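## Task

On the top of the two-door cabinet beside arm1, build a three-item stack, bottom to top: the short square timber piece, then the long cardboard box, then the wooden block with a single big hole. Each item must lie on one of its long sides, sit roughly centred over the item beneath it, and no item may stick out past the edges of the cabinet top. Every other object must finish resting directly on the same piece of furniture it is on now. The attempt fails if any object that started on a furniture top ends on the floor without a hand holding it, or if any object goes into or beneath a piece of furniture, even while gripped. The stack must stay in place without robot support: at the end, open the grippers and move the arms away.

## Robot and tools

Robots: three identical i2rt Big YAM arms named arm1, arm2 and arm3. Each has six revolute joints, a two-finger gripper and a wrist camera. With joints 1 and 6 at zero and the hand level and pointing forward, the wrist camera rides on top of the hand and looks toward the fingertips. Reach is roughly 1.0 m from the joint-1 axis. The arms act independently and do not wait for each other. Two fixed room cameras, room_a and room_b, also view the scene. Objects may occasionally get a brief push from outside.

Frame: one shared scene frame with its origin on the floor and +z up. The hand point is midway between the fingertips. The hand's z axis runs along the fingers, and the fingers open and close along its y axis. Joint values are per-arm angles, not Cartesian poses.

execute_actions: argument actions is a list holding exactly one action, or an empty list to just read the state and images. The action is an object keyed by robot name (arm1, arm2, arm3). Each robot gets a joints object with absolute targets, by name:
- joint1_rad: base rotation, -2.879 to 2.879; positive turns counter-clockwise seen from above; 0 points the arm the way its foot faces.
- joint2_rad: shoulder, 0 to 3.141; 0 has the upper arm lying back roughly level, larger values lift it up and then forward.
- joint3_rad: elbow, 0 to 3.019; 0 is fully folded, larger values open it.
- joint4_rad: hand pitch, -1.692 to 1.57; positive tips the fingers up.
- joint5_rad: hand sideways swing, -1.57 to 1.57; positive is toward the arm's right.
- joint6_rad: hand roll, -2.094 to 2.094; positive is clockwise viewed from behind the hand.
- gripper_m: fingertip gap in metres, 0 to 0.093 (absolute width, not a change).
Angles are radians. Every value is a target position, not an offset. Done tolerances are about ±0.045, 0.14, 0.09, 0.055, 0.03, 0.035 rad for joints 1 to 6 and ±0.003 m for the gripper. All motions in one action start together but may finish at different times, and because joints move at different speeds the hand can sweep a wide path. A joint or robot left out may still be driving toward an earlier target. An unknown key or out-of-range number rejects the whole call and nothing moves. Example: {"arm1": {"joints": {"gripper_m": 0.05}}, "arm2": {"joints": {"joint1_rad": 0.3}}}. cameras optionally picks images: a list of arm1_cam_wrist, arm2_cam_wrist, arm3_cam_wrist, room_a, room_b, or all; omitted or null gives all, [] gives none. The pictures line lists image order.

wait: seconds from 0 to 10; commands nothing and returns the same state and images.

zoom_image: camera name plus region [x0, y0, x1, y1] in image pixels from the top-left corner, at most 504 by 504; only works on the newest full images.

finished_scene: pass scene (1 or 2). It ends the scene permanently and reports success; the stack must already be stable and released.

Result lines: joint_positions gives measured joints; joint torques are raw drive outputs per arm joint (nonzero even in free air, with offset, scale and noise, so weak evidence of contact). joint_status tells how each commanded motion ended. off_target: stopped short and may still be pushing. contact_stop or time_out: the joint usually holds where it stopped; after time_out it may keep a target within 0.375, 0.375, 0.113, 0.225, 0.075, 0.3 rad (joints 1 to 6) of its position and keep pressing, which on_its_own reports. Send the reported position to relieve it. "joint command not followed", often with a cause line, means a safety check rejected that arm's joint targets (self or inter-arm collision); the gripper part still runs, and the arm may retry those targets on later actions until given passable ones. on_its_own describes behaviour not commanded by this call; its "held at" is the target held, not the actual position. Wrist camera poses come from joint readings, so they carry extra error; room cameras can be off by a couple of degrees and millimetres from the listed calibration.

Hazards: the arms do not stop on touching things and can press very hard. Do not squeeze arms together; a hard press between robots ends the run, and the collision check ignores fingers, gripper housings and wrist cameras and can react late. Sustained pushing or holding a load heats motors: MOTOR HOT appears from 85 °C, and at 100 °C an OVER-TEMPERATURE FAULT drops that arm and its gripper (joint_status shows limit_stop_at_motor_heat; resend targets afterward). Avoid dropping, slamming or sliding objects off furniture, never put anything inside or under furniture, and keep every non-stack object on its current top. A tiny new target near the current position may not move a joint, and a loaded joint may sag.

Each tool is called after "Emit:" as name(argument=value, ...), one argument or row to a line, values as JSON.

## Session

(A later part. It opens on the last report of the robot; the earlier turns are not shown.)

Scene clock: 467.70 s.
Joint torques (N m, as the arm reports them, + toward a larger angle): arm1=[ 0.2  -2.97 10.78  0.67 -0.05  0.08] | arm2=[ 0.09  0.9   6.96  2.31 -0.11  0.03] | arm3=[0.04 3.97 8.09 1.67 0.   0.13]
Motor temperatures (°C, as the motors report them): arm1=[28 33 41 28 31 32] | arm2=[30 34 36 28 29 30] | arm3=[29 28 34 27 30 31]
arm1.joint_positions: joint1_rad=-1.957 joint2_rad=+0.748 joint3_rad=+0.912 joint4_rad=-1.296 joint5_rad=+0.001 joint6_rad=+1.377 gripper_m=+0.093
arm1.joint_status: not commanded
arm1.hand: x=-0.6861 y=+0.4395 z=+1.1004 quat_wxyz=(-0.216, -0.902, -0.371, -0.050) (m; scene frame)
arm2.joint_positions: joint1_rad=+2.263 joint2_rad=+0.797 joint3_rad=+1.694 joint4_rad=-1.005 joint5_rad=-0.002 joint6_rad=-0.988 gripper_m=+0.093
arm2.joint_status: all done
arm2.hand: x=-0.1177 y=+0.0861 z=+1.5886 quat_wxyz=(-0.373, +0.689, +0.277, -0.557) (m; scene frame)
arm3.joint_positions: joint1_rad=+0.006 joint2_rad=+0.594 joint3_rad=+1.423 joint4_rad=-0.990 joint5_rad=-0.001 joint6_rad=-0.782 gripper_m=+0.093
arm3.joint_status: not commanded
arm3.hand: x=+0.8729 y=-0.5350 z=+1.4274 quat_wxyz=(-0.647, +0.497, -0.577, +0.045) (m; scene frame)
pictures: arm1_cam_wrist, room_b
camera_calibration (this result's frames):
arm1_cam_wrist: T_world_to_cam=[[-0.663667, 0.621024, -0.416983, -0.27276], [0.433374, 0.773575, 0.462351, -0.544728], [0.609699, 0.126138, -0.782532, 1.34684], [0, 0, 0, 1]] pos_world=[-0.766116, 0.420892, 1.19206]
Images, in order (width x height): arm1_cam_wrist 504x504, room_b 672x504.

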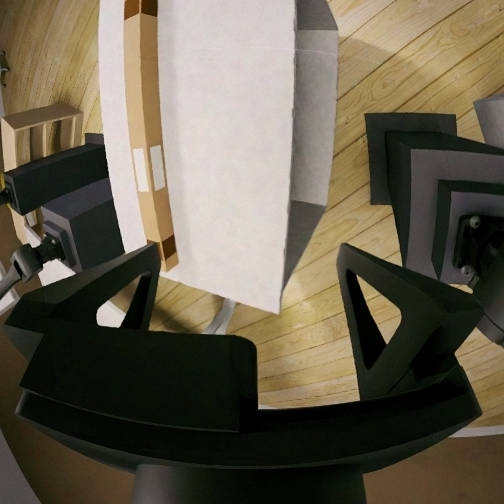

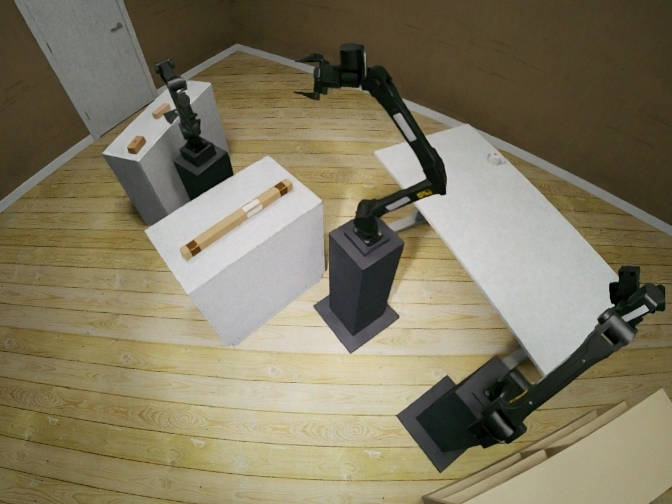

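Emit:
execute_actions(
  actions=[
    {"arm1": {"joints": {"joint1_rad": -1.935, "joint2_rad": 2.08, "joint3_rad": 1.885, "joint4_rad": -1.335, "joint6_rad": 1.415}}, "arm2": {"joints": {"joint1_rad": 0.9}}},
  ],
  cameras=["arm1_cam_wrist"],
)

Scene clock: 485.13 s.
Joint torques (N m, as the arm reports them, + toward a larger angle): arm1=[  1.68 -25.21  12.82  -0.01  -0.04   0.13] | arm2=[-0.2   0.44  7.36  2.39 -0.16  0.05] | arm3=[0.22 3.8  7.82 1.65 0.01 0.09]
Motor temperatures (°C, as the motors report them): arm1=[28 34 41 28 31 32] | arm2=[30 33 35 28 29 30] | arm3=[29 28 34 27 30 31]
arm1.joint_positions: joint1_rad=-1.945 joint2_rad=+2.090 joint3_rad=+1.845 joint4_rad=-1.334 joint5_rad=+0.001 joint6_rad=+1.402 gripper_m=+0.093
arm1.joint_status: all done
arm1.hand: x=-0.4736 y=+0.1402 z=+0.9128 quat_wxyz=(+0.002, -0.927, -0.376, -0.006) (m; scene frame)
arm2.joint_positions: joint1_rad=+0.908 joint2_rad=+0.797 joint3_rad=+1.694 joint4_rad=-1.005 joint5_rad=+0.000 joint6_rad=-0.988 gripper_m=+0.093
arm2.joint_status: all done
arm2.hand: x=+0.1638 y=+0.3140 z=+1.5828 quat_wxyz=(-0.633, +0.717, -0.216, -0.195) (m; scene frame)
arm3.joint_positions: joint1_rad=+0.006 joint2_rad=+0.594 joint3_rad=+1.423 joint4_rad=-0.990 joint5_rad=-0.001 joint6_rad=-0.782 gripper_m=+0.093
arm3.joint_status: not commanded
arm3.hand: x=+0.8729 y=-0.5350 z=+1.4274 quat_wxyz=(-0.647, +0.497, -0.577, +0.045) (m; scene frame)
pictures: arm1_cam_wrist
camera_calibration (this result's frames):
arm1_cam_wrist: T_world_to_cam=[[-0.710977, 0.703178, 0.00725108, -0.445224], [0.569772, 0.569986, 0.59201, -0.343842], [0.412155, 0.425036, -0.805898, 0.994091], [0, 0, 0, 1]] pos_world=[-0.530352, 0.0865326, 1.00792]
Images, in order (width x height): arm1_cam_wrist 504x504.

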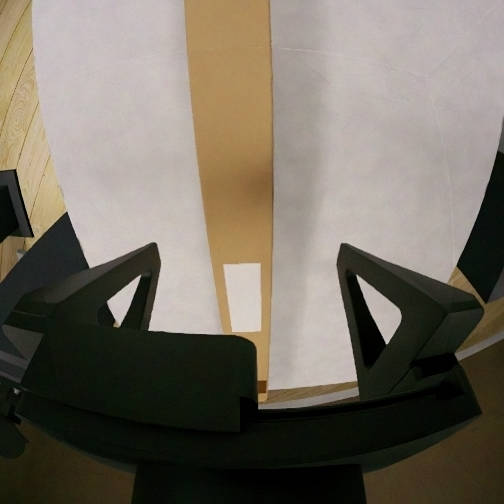

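Emit:
execute_actions(
  actions=[
    {"arm1": {"joints": {"joint1_rad": -1.915, "joint2_rad": 2.197, "joint3_rad": 1.787, "joint4_rad": -1.132}}},
  ],
  cameras=["arm1_cam_wrist"],
)

Scene clock: 499.67 s.
Joint torques (N m, as the arm reports them, + toward a larger angle): arm1=[  1.31 -26.15   9.75   0.38  -0.03   0.12] | arm2=[-0.05  0.51  7.2   2.42 -0.16  0.05] | arm3=[0.32 3.62 7.98 1.55 0.01 0.12]
Motor temperatures (°C, as the motors report them): arm1=[28 35 42 28 31 32] | arm2=[30 32 35 28 29 30] | arm3=[29 28 34 27 30 31]
arm1.joint_positions: joint1_rad=-1.919 joint2_rad=+2.210 joint3_rad=+1.773 joint4_rad=-1.140 joint5_rad=+0.001 joint6_rad=+1.403 gripper_m=+0.093
arm1.joint_status: all done
arm1.hand: x=-0.4528 y=+0.1422 z=+0.8128 quat_wxyz=(+0.000, -0.922, -0.387, -0.007) (m; scene frame)
arm2.joint_positions: joint1_rad=+0.908 joint2_rad=+0.797 joint3_rad=+1.694 joint4_rad=-1.005 joint5_rad=+0.000 joint6_rad=-0.988 gripper_m=+0.093
arm2.joint_status: not commanded
arm2.hand: x=+0.1638 y=+0.3140 z=+1.5828 quat_wxyz=(-0.633, +0.717, -0.216, -0.195) (m; scene frame)
arm3.joint_positions: joint1_rad=+0.006 joint2_rad=+0.594 joint3_rad=+1.423 joint4_rad=-0.990 joint5_rad=-0.001 joint6_rad=-0.782 gripper_m=+0.093
arm3.joint_status: not commanded
arm3.hand: x=+0.8729 y=-0.5350 z=+1.4274 quat_wxyz=(-0.647, +0.497, -0.577, +0.045) (m; scene frame)
pictures: arm1_cam_wrist
camera_calibration (this result's frames):
arm1_cam_wrist: T_world_to_cam=[[-0.728178, 0.685372, 0.00463323, -0.434219], [0.554495, 0.585127, 0.591745, -0.306436], [0.402855, 0.433465, -0.806112, 0.898849], [0, 0, 0, 1]] pos_world=[-0.508376, 0.0872859, 0.907917]
Images, in order (width x height): arm1_cam_wrist 504x504.

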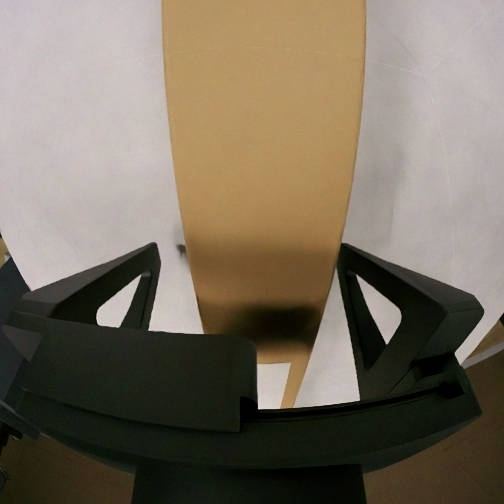

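Emit:
execute_actions(
  actions=[
    {"arm1": {"joints": {"gripper_m": 0.0}}},
  ],
  cameras=["room_b"],
)

Emit:
zoom_image(
  camera="room_b",
  region=[160, 160, 320, 280],
)

Scene clock: 502.43 s.
Joint torques (N m, as the arm reports them, + toward a larger angle): arm1=[  1.14 -26.4    9.76   0.33  -0.03   0.07] | arm2=[-0.6   0.87  7.33  2.33 -0.17  0.06] | arm3=[0.08 3.98 8.11 1.56 0.02 0.12]
Motor temperatures (°C, as the motors report them): arm1=[28 35 42 28 31 32] | arm2=[30 32 35 28 29 30] | arm3=[29 28 34 27 30 31]
arm1.joint_positions: joint1_rad=-1.919 joint2_rad=+2.210 joint3_rad=+1.773 joint4_rad=-1.139 joint5_rad=+0.001 joint6_rad=+1.407 gripper_m=+0.049
arm1.joint_status: gripper_m off_target (ended at +0.049, target +0.000)
arm1.hand: x=-0.4526 y=+0.1419 z=+0.8128 quat_wxyz=(+0.000, -0.923, -0.385, -0.007) (m; scene frame)
arm2.joint_positions: joint1_rad=+0.908 joint2_rad=+0.797 joint3_rad=+1.694 joint4_rad=-1.005 joint5_rad=+0.000 joint6_rad=-0.988 gripper_m=+0.093
arm2.joint_status: not commanded
arm2.hand: x=+0.1638 y=+0.3140 z=+1.5828 quat_wxyz=(-0.633, +0.717, -0.216, -0.195) (m; scene frame)
arm3.joint_positions: joint1_rad=+0.006 joint2_rad=+0.594 joint3_rad=+1.423 joint4_rad=-0.990 joint5_rad=-0.001 joint6_rad=-0.782 gripper_m=+0.093
arm3.joint_status: not commanded
arm3.hand: x=+0.8729 y=-0.5350 z=+1.4274 quat_wxyz=(-0.647, +0.497, -0.577, +0.045) (m; scene frame)
pictures: room_b
Images, in order (width x height): room_b 672x504.

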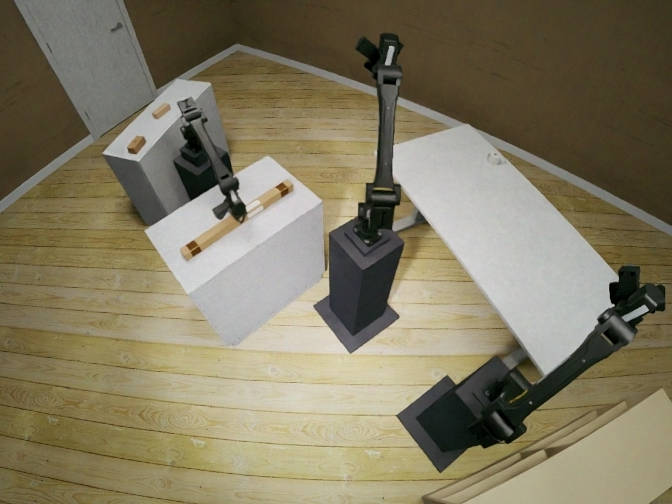

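Region (160, 160, 320, 280) of room_b's 672x504 image, scaled by 3.150, with more detail than that image has; it fills the top 378 rows of this view, and the rest is white.

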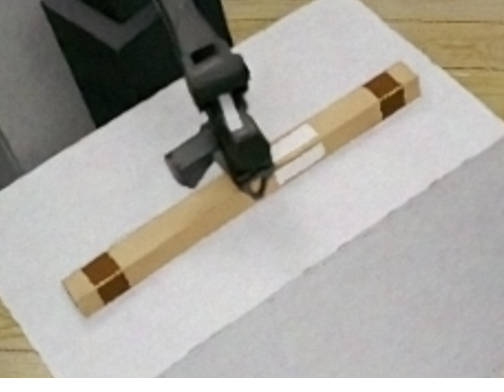

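Emit:
execute_actions(
  actions=[
    {"arm1": {"joints": {"joint1_rad": 1.356, "joint2_rad": 1.93, "joint3_rad": 1.77, "joint4_rad": -1.378, "joint6_rad": 1.073}}},
  ],
  cameras=["arm1_cam_wrist", "room_a", "room_b"],
)

Scene clock: 517.80 s.
Joint torques (N m, as the arm reports them, + toward a larger angle): arm1=[ -0.08 -25.02   9.65  -0.25   0.06  -0.12] | arm2=[-0.08  0.22  7.39  2.38 -0.16  0.06] | arm3=[0.26 4.27 7.89 1.51 0.   0.12]
Motor temperatures (°C, as the motors report them): arm1=[28 36 41 28 31 32] | arm2=[30 32 35 28 29 30] | arm3=[29 28 34 27 30 31]
arm1.joint_positions: joint1_rad=+1.362 joint2_rad=+1.956 joint3_rad=+1.765 joint4_rad=-1.371 joint5_rad=-0.002 joint6_rad=+1.084 gripper_m=+0.049
arm1.joint_status: all done
arm1.hand: x=-1.2535 y=+1.1010 z=+0.9515 quat_wxyz=(-0.005, +0.587, -0.810, +0.000) (m; scene frame)
arm2.joint_positions: joint1_rad=+0.908 joint2_rad=+0.797 joint3_rad=+1.694 joint4_rad=-1.005 joint5_rad=+0.000 joint6_rad=-0.988 gripper_m=+0.093
arm2.joint_status: not commanded
arm2.hand: x=+0.1638 y=+0.3140 z=+1.5828 quat_wxyz=(-0.633, +0.717, -0.216, -0.195) (m; scene frame)
arm3.joint_positions: joint1_rad=+0.006 joint2_rad=+0.594 joint3_rad=+1.423 joint4_rad=-0.990 joint5_rad=-0.001 joint6_rad=-0.782 gripper_m=+0.093
arm3.joint_status: not commanded
arm3.hand: x=+0.8729 y=-0.5350 z=+1.4274 quat_wxyz=(-0.647, +0.497, -0.577, +0.045) (m; scene frame)
pictures: arm1_cam_wrist, room_a, room_b
camera_calibration (this result's frames):
arm1_cam_wrist: T_world_to_cam=[[0.95623, -0.29217, 0.0161456, 1.50167], [-0.24796, -0.77977, 0.574868, 0.00734809], [-0.155369, -0.55371, -0.818087, 1.31614], [0, 0, 0, 1]] pos_world=[-1.22963, 1.17323, 1.04824]
Images, in order (width x height): arm1_cam_wrist 504x504, room_a 672x504, room_b 672x504.

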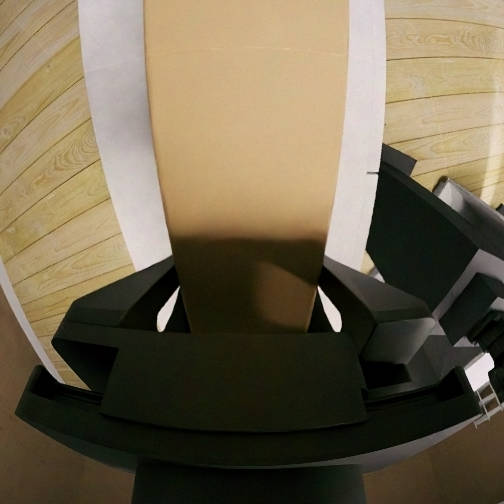

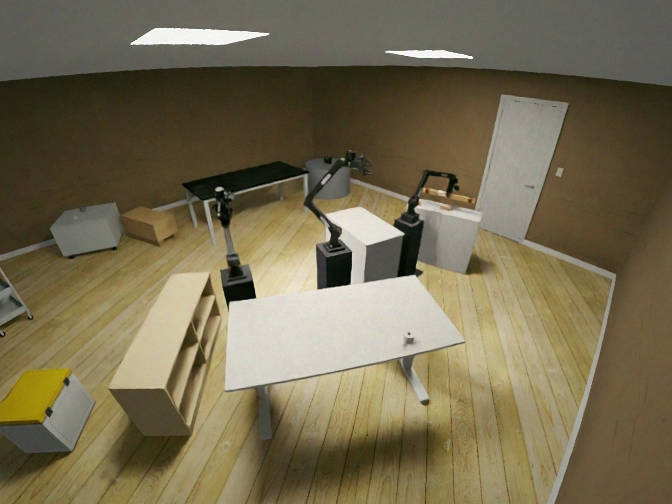

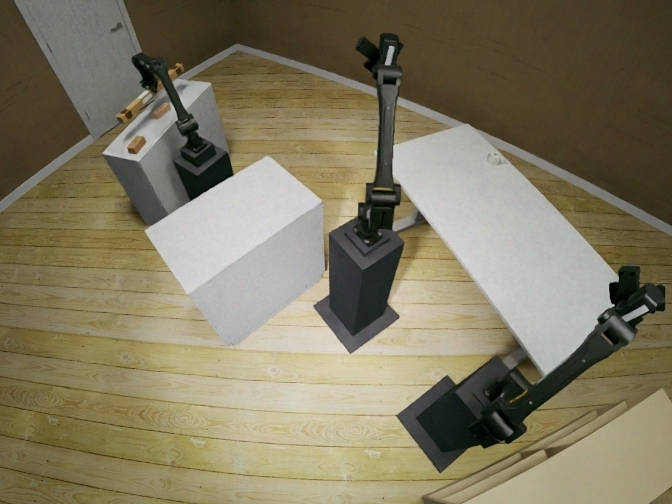

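Emit:
execute_actions(
  actions=[],
)

Scene clock: 536.37 s.
Joint torques (N m, as the arm reports them, + toward a larger angle): arm1=[ -0.37 -25.08   9.65  -0.25   0.06  -0.12] | arm2=[ 0.    0.56  7.27  2.3  -0.16  0.06] | arm3=[-0.06  4.12  8.1   1.52 -0.02  0.09]
Motor temperatures (°C, as the motors report them): arm1=[28 36 40 28 31 32] | arm2=[30 32 35 28 29 30] | arm3=[29 28 34 27 30 31]
arm1.joint_positions: joint1_rad=+1.362 joint2_rad=+1.956 joint3_rad=+1.765 joint4_rad=-1.371 joint5_rad=-0.002 joint6_rad=+1.084 gripper_m=+0.049
arm1.joint_status: all done
arm1.hand: x=-1.2535 y=+1.1010 z=+0.9515 quat_wxyz=(-0.005, +0.587, -0.810, +0.000) (m; scene frame)
arm2.joint_positions: joint1_rad=+0.908 joint2_rad=+0.797 joint3_rad=+1.694 joint4_rad=-1.005 joint5_rad=+0.000 joint6_rad=-0.988 gripper_m=+0.093
arm2.joint_status: not commanded
arm2.hand: x=+0.1638 y=+0.3140 z=+1.5828 quat_wxyz=(-0.633, +0.717, -0.216, -0.195) (m; scene frame)
arm3.joint_positions: joint1_rad=+0.006 joint2_rad=+0.594 joint3_rad=+1.423 joint4_rad=-0.990 joint5_rad=-0.001 joint6_rad=-0.782 gripper_m=+0.093
arm3.joint_status: not commanded
arm3.hand: x=+0.8729 y=-0.5350 z=+1.4274 quat_wxyz=(-0.647, +0.497, -0.577, +0.045) (m; scene frame)
pictures: arm1_cam_wrist, arm2_cam_wrist, arm3_cam_wrist, room_a, room_b
camera_calibration (this result's frames):
arm1_cam_wrist: T_world_to_cam=[[0.95623, -0.29217, 0.0161456, 1.50167], [-0.24796, -0.77977, 0.574868, 0.00734809], [-0.155369, -0.55371, -0.818087, 1.31614], [0, 0, 0, 1]] pos_world=[-1.22963, 1.17323, 1.04824]
arm2_cam_wrist: T_world_to_cam=[[0.551161, 0.111107, 0.826969, -1.43177], [0.687008, -0.622897, -0.374191, 0.68416], [0.473541, 0.774374, -0.419647, 0.468588], [0, 0, 0, 1]] pos_world=[0.0972157, 0.222378, 1.63668]
arm3_cam_wrist: T_world_to_cam=[[0.511114, -0.497565, 0.70085, -1.71214], [-0.193612, -0.861097, -0.470135, 0.380675], [0.837423, 0.104599, -0.536453, 0.21692], [0, 0, 0, 1]] pos_world=[0.767148, -0.546794, 1.49529]
Images, in order (width x height): arm1_cam_wrist 504x504, arm2_cam_wrist 504x504, arm3_cam_wrist 504x504, room_a 672x504, room_b 672x504.

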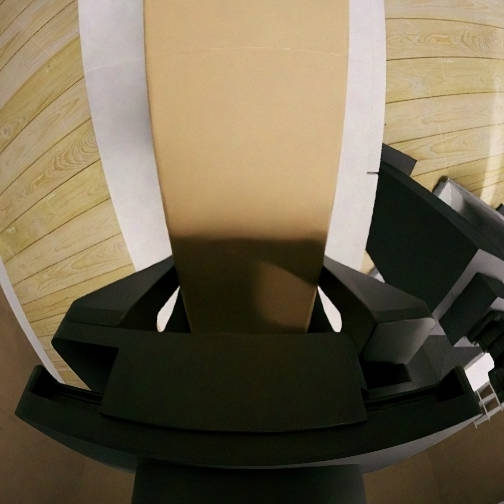

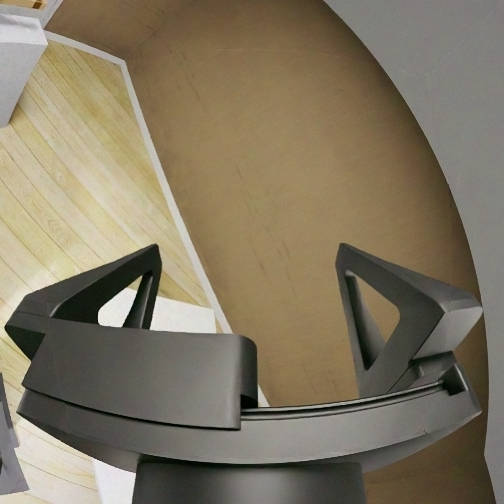

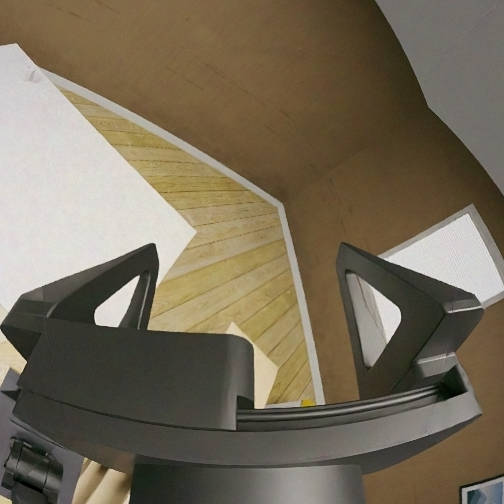

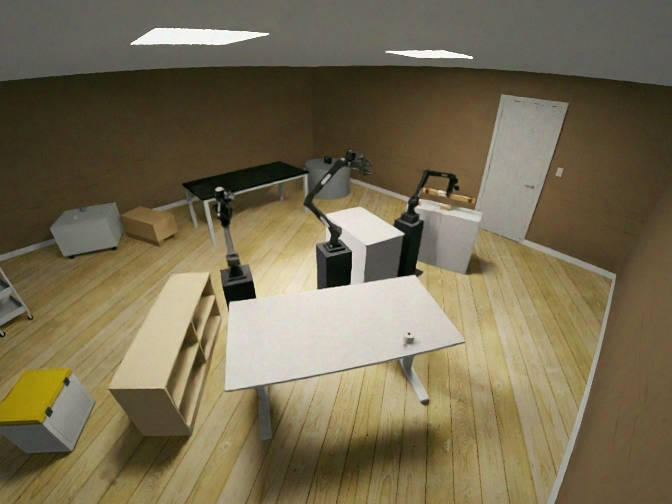

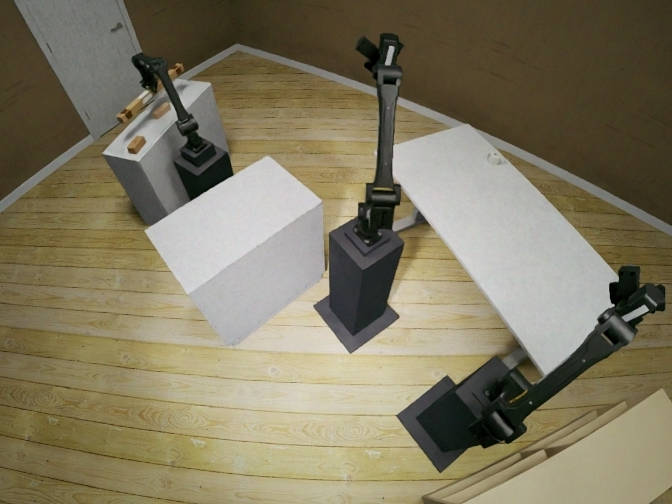

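Emit:
execute_actions(
  actions=[
    {"arm1":{"joints":{"joint2_rad":2.0,"joint3_rad":1.647,"joint4_rad":-1.19}}},
  ],
  cameras=["arm1_cam_wrist","room_b"],
)

Scene clock: 540.93 s.
Joint torques (N m, as the arm reports them, + toward a larger angle): arm1=[ -0.39 -24.68   9.73   0.38   0.06  -0.11] | arm2=[-0.13  0.44  7.28  2.28 -0.17  0.07] | arm3=[-0.51  3.61  7.96  1.65  0.    0.1 ]
Motor temperatures (°C, as the motors report them): arm1=[28 37 40 28 31 32] | arm2=[30 32 35 28 29 30] | arm3=[29 28 34 27 30 31]
arm1.joint_positions: joint1_rad=+1.362 joint2_rad=+2.018 joint3_rad=+1.634 joint4_rad=-1.198 joint5_rad=-0.002 joint6_rad=+1.084 gripper_m=+0.049
arm1.joint_status: all done
arm1.hand: x=-1.2477 y=+1.0966 z=+0.8675 quat_wxyz=(-0.007, +0.587, -0.810, +0.011) (m; scene frame)
arm2.joint_positions: joint1_rad=+0.908 joint2_rad=+0.797 joint3_rad=+1.694 joint4_rad=-1.005 joint5_rad=+0.000 joint6_rad=-0.988 gripper_m=+0.093
arm2.joint_status: not commanded
arm2.hand: x=+0.1638 y=+0.3140 z=+1.5828 quat_wxyz=(-0.633, +0.717, -0.216, -0.195) (m; scene frame)
arm3.joint_positions: joint1_rad=+0.006 joint2_rad=+0.594 joint3_rad=+1.423 joint4_rad=-0.990 joint5_rad=-0.001 joint6_rad=-0.782 gripper_m=+0.093
arm3.joint_status: not commanded
arm3.hand: x=+0.8729 y=-0.5350 z=+1.4274 quat_wxyz=(-0.647, +0.497, -0.577, +0.045) (m; scene frame)
pictures: arm1_cam_wrist, room_b
camera_calibration (this result's frames):
arm1_cam_wrist: T_world_to_cam=[[0.955778, -0.292038, 0.0346645, 1.47943], [-0.256746, -0.771118, 0.58263, 0.0264714], [-0.14342, -0.565765, -0.811998, 1.26871], [0, 0, 0, 1]] pos_world=[-1.22525, 1.17025, 0.96348]
Images, in order (width x height): arm1_cam_wrist 504x504, room_b 672x504.

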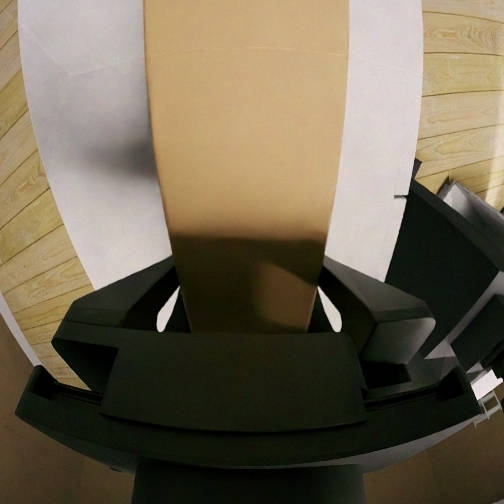

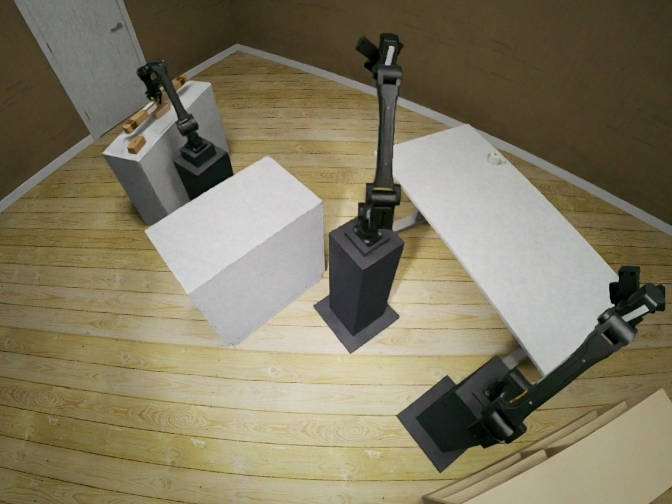

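Emit:
zoom_image(
  camera="room_b",
  region=[90, 50, 230, 170],
)

Emit:
execute_actions(
  actions=[
    {"arm1":{"joints":{"joint3_rad":1.622,"joint4_rad":-1.155}}},
  ],
  cameras=["arm1_cam_wrist","room_b","room_a"],
)

Region (90, 50, 230, 170) of room_b's 672x504 image, scaled by 3.600, with more detail than that image has; it fills the top 432 rows of this view, and the rest is white.

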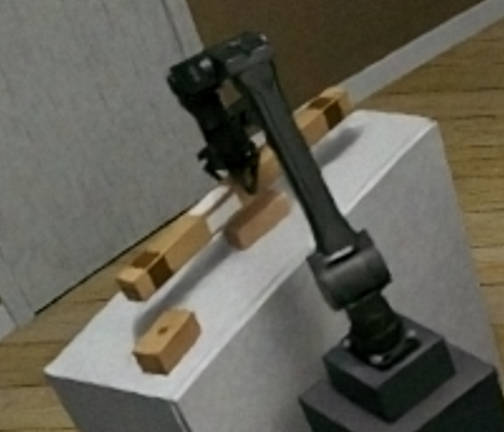

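Scene clock: 544.00 s.
Joint torques (N m, as the arm reports them, + toward a larger angle): arm1=[ -0.36 -24.69   9.07   0.44   0.06  -0.11] | arm2=[-0.17  0.39  7.21  2.3  -0.15  0.07] | arm3=[ 0.36  3.66  7.92  1.52 -0.02  0.13]
Motor temperatures (°C, as the motors report them): arm1=[28 37 40 28 31 32] | arm2=[30 32 35 28 29 30] | arm3=[29 28 34 27 30 31]
arm1.joint_positions: joint1_rad=+1.362 joint2_rad=+2.018 joint3_rad=+1.617 joint4_rad=-1.164 joint5_rad=-0.002 joint6_rad=+1.084 gripper_m=+0.049
arm1.joint_status: all done
arm1.hand: x=-1.2489 y=+1.0979 z=+0.8618 quat_wxyz=(-0.006, +0.587, -0.810, +0.002) (m; scene frame)
arm2.joint_positions: joint1_rad=+0.908 joint2_rad=+0.797 joint3_rad=+1.694 joint4_rad=-1.005 joint5_rad=+0.000 joint6_rad=-0.988 gripper_m=+0.093
arm2.joint_status: not commanded
arm2.hand: x=+0.1638 y=+0.3140 z=+1.5828 quat_wxyz=(-0.633, +0.717, -0.216, -0.195) (m; scene frame)
arm3.joint_positions: joint1_rad=+0.006 joint2_rad=+0.594 joint3_rad=+1.423 joint4_rad=-0.990 joint5_rad=-0.001 joint6_rad=-0.782 gripper_m=+0.093
arm3.joint_status: not commanded
arm3.hand: x=+0.8729 y=-0.5350 z=+1.4274 quat_wxyz=(-0.647, +0.497, -0.577, +0.045) (m; scene frame)
pictures: arm1_cam_wrist, room_a, room_b
camera_calibration (this result's frames):
arm1_cam_wrist: T_world_to_cam=[[0.956177, -0.292171, 0.0189981, 1.49523], [-0.249366, -0.77865, 0.575779, 0.053852], [-0.153433, -0.555284, -0.817385, 1.24531], [0, 0, 0, 1]] pos_world=[-1.22521, 1.1703, 0.958483]
Images, in order (width x height): arm1_cam_wrist 504x504, room_a 672x504, room_b 672x504.

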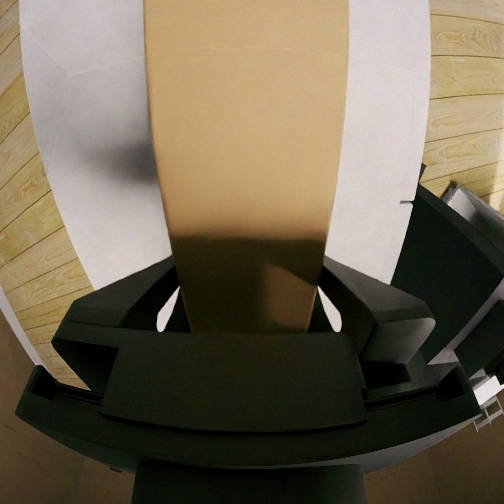

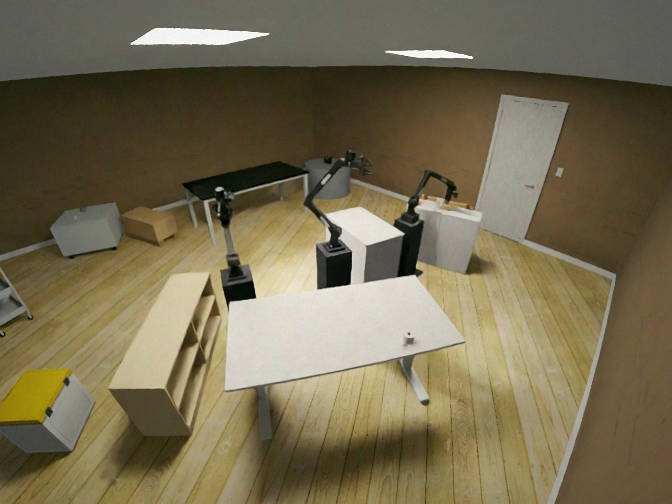

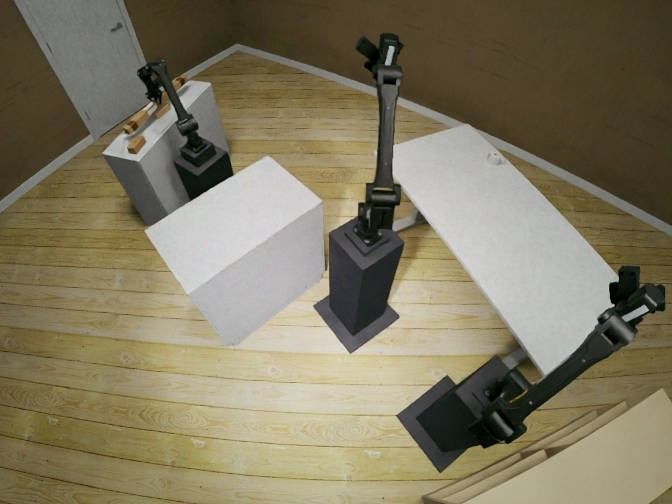

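Emit:
zoom_image(
  camera="room_b",
  region=[110, 60, 210, 160],
)

Emit:
zoom_image(
  camera="room_a",
  region=[400, 160, 500, 240],
)

Region (110, 60, 210, 160) of room_b's 672x504 image, scaled by 5.040, with more detail than that image has.

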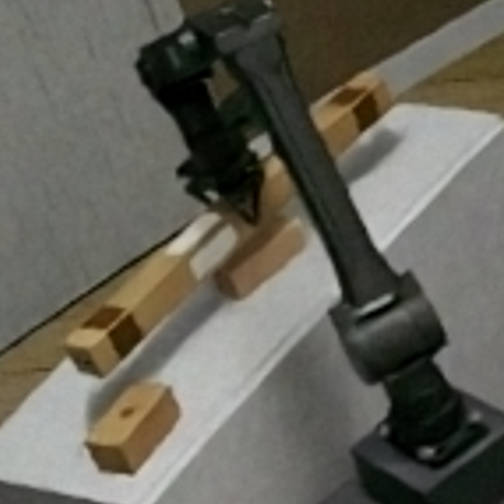

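Region (400, 160, 500, 240) of room_a's 672x504 image, scaled by 5.040, with more detail than that image has; it fills the top 403 rows of this view, and the rest is white.

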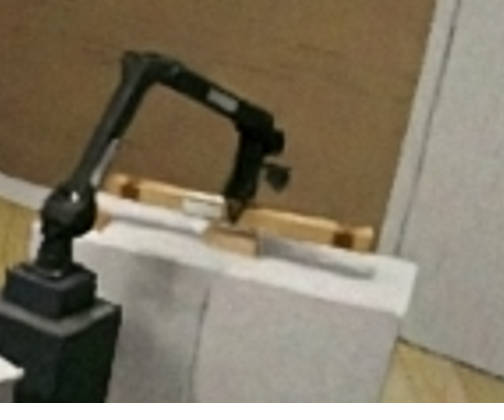

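Emit:
execute_actions(
  actions=[
    {"arm1":{"joints":{"joint3_rad":1.6,"joint4_rad":-1.135}}},
  ],
  cameras=["arm1_cam_wrist","room_b"],
)

Emit:
zoom_image(
  camera="room_b",
  region=[110, 60, 210, 160],
)

Scene clock: 550.27 s.
Joint torques (N m, as the arm reports them, + toward a larger angle): arm1=[ -0.37 -24.48   9.1    0.43   0.06  -0.11] | arm2=[-0.02  0.38  7.21  2.37 -0.18  0.08] | arm3=[0.06 4.03 7.97 1.53 0.   0.09]
Motor temperatures (°C, as the motors report them): arm1=[28 37 40 28 31 32] | arm2=[30 32 35 28 29 30] | arm3=[29 28 34 27 30 31]
arm1.joint_positions: joint1_rad=+1.362 joint2_rad=+2.017 joint3_rad=+1.593 joint4_rad=-1.144 joint5_rad=-0.002 joint6_rad=+1.084 gripper_m=+0.049
arm1.joint_status: all done
arm1.hand: x=-1.2457 y=+1.0947 z=+0.8542 quat_wxyz=(-0.006, +0.587, -0.810, +0.003) (m; scene frame)
arm2.joint_positions: joint1_rad=+0.908 joint2_rad=+0.797 joint3_rad=+1.694 joint4_rad=-1.005 joint5_rad=+0.000 joint6_rad=-0.988 gripper_m=+0.093
arm2.joint_status: not commanded
arm2.hand: x=+0.1638 y=+0.3140 z=+1.5828 quat_wxyz=(-0.633, +0.717, -0.216, -0.195) (m; scene frame)
arm3.joint_positions: joint1_rad=+0.006 joint2_rad=+0.594 joint3_rad=+1.423 joint4_rad=-0.990 joint5_rad=-0.001 joint6_rad=-0.782 gripper_m=+0.093
arm3.joint_status: not commanded
arm3.hand: x=+0.8729 y=-0.5350 z=+1.4274 quat_wxyz=(-0.647, +0.497, -0.577, +0.045) (m; scene frame)
pictures: arm1_cam_wrist, room_b
camera_calibration (this result's frames):
arm1_cam_wrist: T_world_to_cam=[[0.95613, -0.292164, 0.0213317, 1.48941], [-0.25046, -0.777534, 0.576811, 0.0531515], [-0.151937, -0.556849, -0.816599, 1.2407], [0, 0, 0, 1]] pos_world=[-1.22225, 1.16736, 0.950728]
Images, in order (width x height): arm1_cam_wrist 504x504, room_b 672x504.

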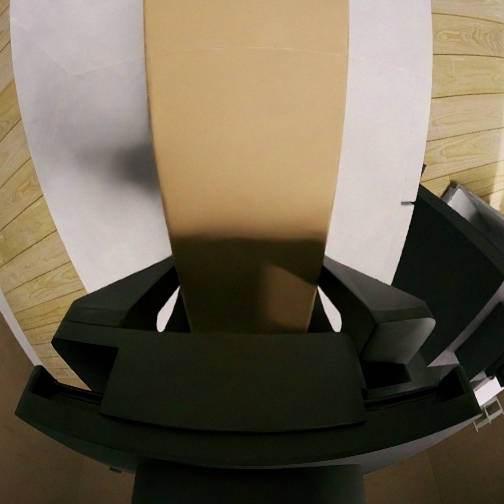

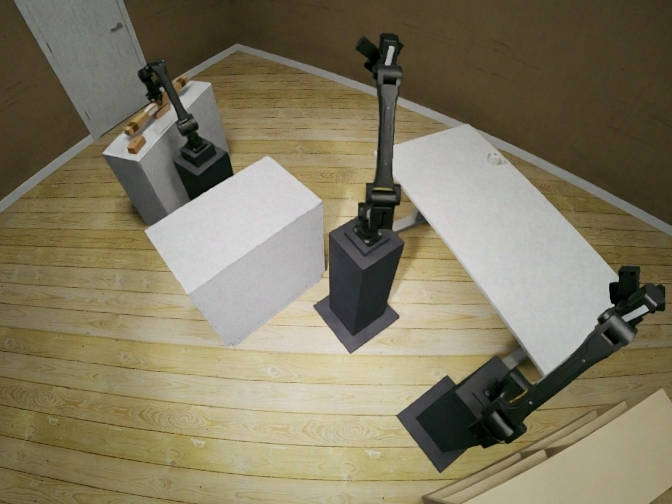

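Region (110, 60, 210, 160) of room_b's 672x504 image, scaled by 5.040, with more detail than that image has.

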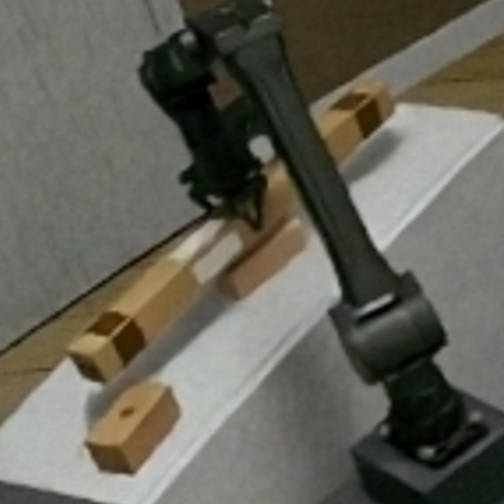

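Emit:
execute_actions(
  actions=[
    {"arm1":{"joints":{"joint3_rad":1.58,"joint4_rad":-1.11}}},
  ],
  cameras=["arm1_cam_wrist","room_b"],
)

Emit:
zoom_image(
  camera="room_b",
  region=[110, 60, 210, 160],
)

Scene clock: 553.27 s.
Joint torques (N m, as the arm reports them, + toward a larger angle): arm1=[ -0.38 -24.04   8.93   0.46   0.06  -0.11] | arm2=[-0.09  0.1   7.2   2.34 -0.11  0.03] | arm3=[ 0.03  3.34  8.02  1.54 -0.01  0.11]
Motor temperatures (°C, as the motors report them): arm1=[28 37 40 28 31 32] | arm2=[30 32 35 28 29 30] | arm3=[29 28 34 27 30 31]
arm1.joint_positions: joint1_rad=+1.362 joint2_rad=+2.017 joint3_rad=+1.574 joint4_rad=-1.119 joint5_rad=-0.002 joint6_rad=+1.084 gripper_m=+0.049
arm1.joint_status: all done
arm1.hand: x=-1.2446 y=+1.0937 z=+0.8478 quat_wxyz=(-0.005, +0.587, -0.810, +0.000) (m; scene frame)
arm2.joint_positions: joint1_rad=+0.908 joint2_rad=+0.797 joint3_rad=+1.694 joint4_rad=-1.005 joint5_rad=+0.000 joint6_rad=-0.988 gripper_m=+0.093
arm2.joint_status: not commanded
arm2.hand: x=+0.1638 y=+0.3140 z=+1.5828 quat_wxyz=(-0.633, +0.717, -0.216, -0.195) (m; scene frame)
arm3.joint_positions: joint1_rad=+0.006 joint2_rad=+0.594 joint3_rad=+1.423 joint4_rad=-0.990 joint5_rad=-0.001 joint6_rad=-0.782 gripper_m=+0.093
arm3.joint_status: not commanded
arm3.hand: x=+0.8729 y=-0.5350 z=+1.4274 quat_wxyz=(-0.647, +0.497, -0.577, +0.045) (m; scene frame)
pictures: arm1_cam_wrist, room_b
camera_calibration (this result's frames):
arm1_cam_wrist: T_world_to_cam=[[0.956237, -0.292173, 0.0156641, 1.49307], [-0.247806, -0.780241, 0.574297, 0.0646646], [-0.155572, -0.553045, -0.818497, 1.228], [0, 0, 0, 1]] pos_world=[-1.22066, 1.16583, 0.944589]
Images, in order (width x height): arm1_cam_wrist 504x504, room_b 672x504.

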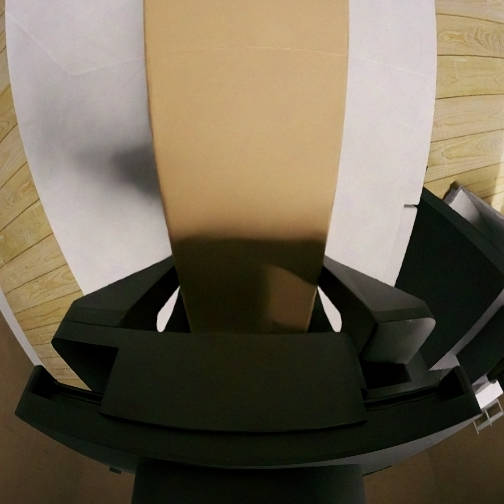

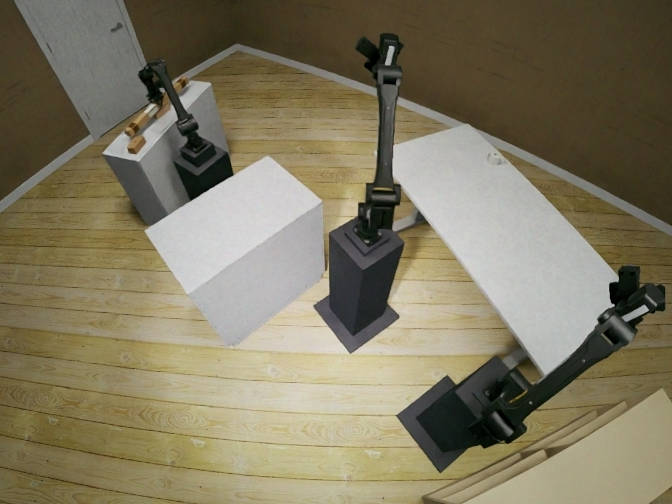

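Region (110, 60, 210, 160) of room_b's 672x504 image, scaled by 5.040, with more detail than that image has.

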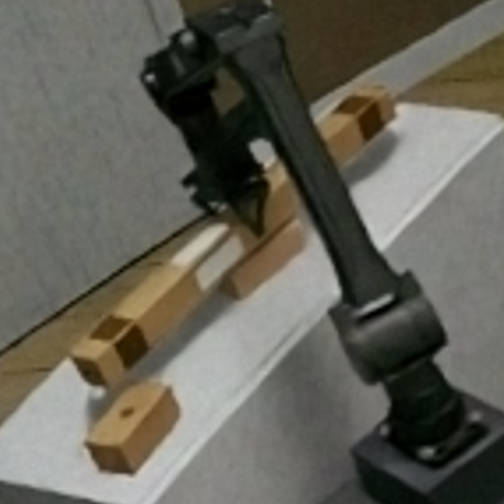

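Emit:
execute_actions(
  actions=[
    {"arm1":{"joints":{"joint3_rad":1.563,"joint4_rad":-1.09}}},
  ],
  cameras=["arm1_cam_wrist","room_b"],
)

Emit:
zoom_image(
  camera="room_b",
  region=[110, 60, 210, 160],
)

Scene clock: 556.20 s.
Joint torques (N m, as the arm reports them, + toward a larger angle): arm1=[ -0.39 -23.92   8.8    0.45   0.06  -0.11] | arm2=[-0.09  0.72  7.24  2.34 -0.16  0.05] | arm3=[ 0.25  3.46  8.05  1.5  -0.02  0.1 ]
Motor temperatures (°C, as the motors report them): arm1=[28 37 40 28 31 32] | arm2=[30 32 35 28 29 30] | arm3=[29 28 34 27 30 31]
arm1.joint_positions: joint1_rad=+1.362 joint2_rad=+2.017 joint3_rad=+1.557 joint4_rad=-1.099 joint5_rad=-0.002 joint6_rad=+1.084 gripper_m=+0.049
arm1.joint_status: all done
arm1.hand: x=-1.2431 y=+1.0922 z=+0.8421 quat_wxyz=(-0.005, +0.587, -0.810, -0.002) (m; scene frame)
arm2.joint_positions: joint1_rad=+0.908 joint2_rad=+0.797 joint3_rad=+1.694 joint4_rad=-1.005 joint5_rad=+0.000 joint6_rad=-0.988 gripper_m=+0.093
arm2.joint_status: not commanded
arm2.hand: x=+0.1638 y=+0.3140 z=+1.5828 quat_wxyz=(-0.633, +0.717, -0.216, -0.195) (m; scene frame)
arm3.joint_positions: joint1_rad=+0.006 joint2_rad=+0.594 joint3_rad=+1.423 joint4_rad=-0.990 joint5_rad=-0.001 joint6_rad=-0.782 gripper_m=+0.093
arm3.joint_status: not commanded
arm3.hand: x=+0.8729 y=-0.5350 z=+1.4274 quat_wxyz=(-0.647, +0.497, -0.577, +0.045) (m; scene frame)
pictures: arm1_cam_wrist, room_b
camera_calibration (this result's frames):
arm1_cam_wrist: T_world_to_cam=[[0.956279, -0.292169, 0.0129968, 1.49358], [-0.246561, -0.78151, 0.573105, 0.0711311], [-0.157286, -0.551252, -0.819379, 1.21938], [0, 0, 0, 1]] pos_world=[-1.21895, 1.16415, 0.938956]
Images, in order (width x height): arm1_cam_wrist 504x504, room_b 672x504.

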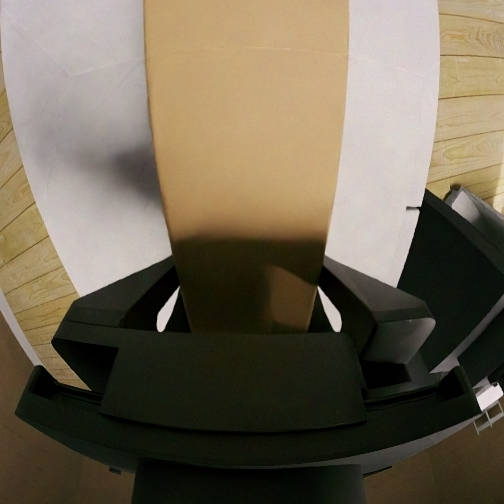

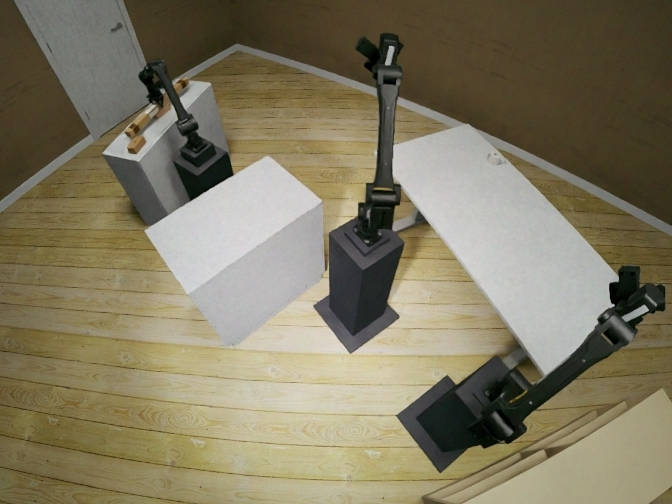

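Region (110, 60, 210, 160) of room_b's 672x504 image, scaled by 5.040, with more detail than that image has.

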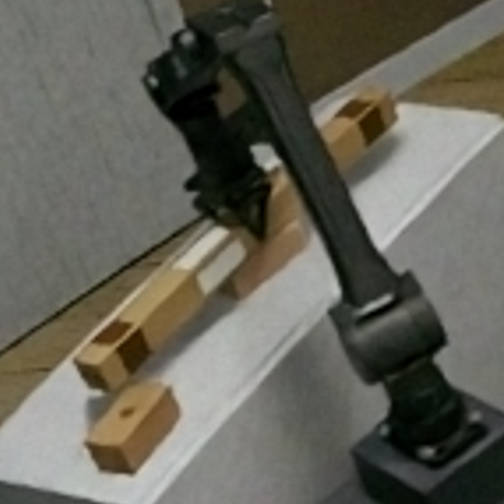

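Emit:
execute_actions(
  actions=[
    {"arm1":{"joints":{"joint3_rad":1.546,"joint4_rad":-1.065}}},
  ],
  cameras=["arm1_cam_wrist","room_b"],
)

Emit:
zoom_image(
  camera="room_b",
  region=[110, 60, 210, 160],
)

Scene clock: 561.17 s.
Joint torques (N m, as the arm reports them, + toward a larger angle): arm1=[ -0.33 -24.35   8.35   0.54   0.06  -0.12] | arm2=[-0.12  0.15  7.25  2.36 -0.16  0.07] | arm3=[-0.32  3.61  7.96  1.59  0.    0.1 ]
Motor temperatures (°C, as the motors report them): arm1=[28 37 40 28 31 32] | arm2=[30 32 35 28 29 30] | arm3=[29 28 34 27 30 31]
arm1.joint_positions: joint1_rad=+1.362 joint2_rad=+2.014 joint3_rad=+1.546 joint4_rad=-1.075 joint5_rad=-0.002 joint6_rad=+1.084 gripper_m=+0.049
arm1.joint_status: all done
arm1.hand: x=-1.2439 y=+1.0929 z=+0.8396 quat_wxyz=(-0.004, +0.587, -0.810, -0.009) (m; scene frame)
arm2.joint_positions: joint1_rad=+0.908 joint2_rad=+0.797 joint3_rad=+1.694 joint4_rad=-1.005 joint5_rad=+0.000 joint6_rad=-0.988 gripper_m=+0.093
arm2.joint_status: not commanded
arm2.hand: x=+0.1638 y=+0.3140 z=+1.5828 quat_wxyz=(-0.633, +0.717, -0.216, -0.195) (m; scene frame)
arm3.joint_positions: joint1_rad=+0.006 joint2_rad=+0.594 joint3_rad=+1.423 joint4_rad=-0.990 joint5_rad=-0.001 joint6_rad=-0.782 gripper_m=+0.093
arm3.joint_status: not commanded
arm3.hand: x=+0.8729 y=-0.5350 z=+1.4274 quat_wxyz=(-0.647, +0.497, -0.577, +0.045) (m; scene frame)
pictures: arm1_cam_wrist, room_b
camera_calibration (this result's frames):
arm1_cam_wrist: T_world_to_cam=[[0.956402, -0.292053, -0.0000437528, 1.50563], [-0.240361, -0.787207, 0.567919, 0.0912158], [-0.165897, -0.543148, -0.823084, 1.20117], [0, 0, 0, 1]] pos_world=[-1.21879, 1.16394, 0.936927]
Images, in order (width x height): arm1_cam_wrist 504x504, room_b 672x504.

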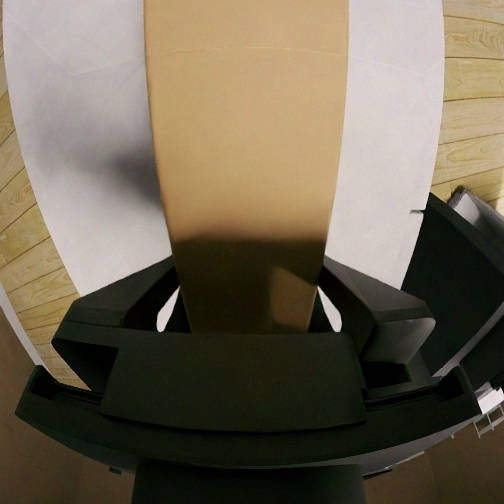

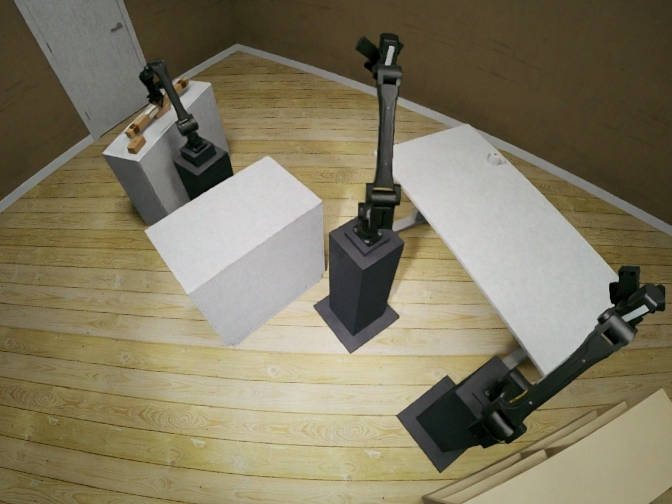

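Region (110, 60, 210, 160) of room_b's 672x504 image, scaled by 5.040, with more detail than that image has.

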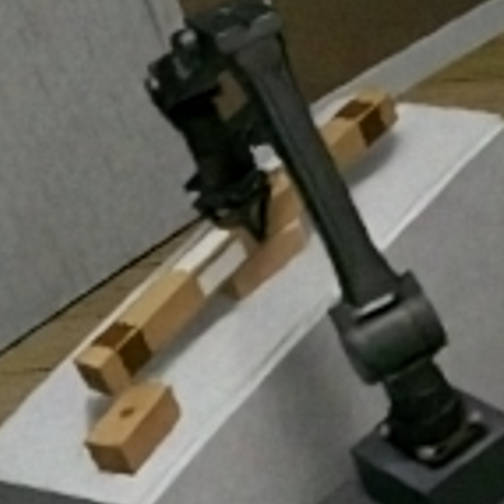

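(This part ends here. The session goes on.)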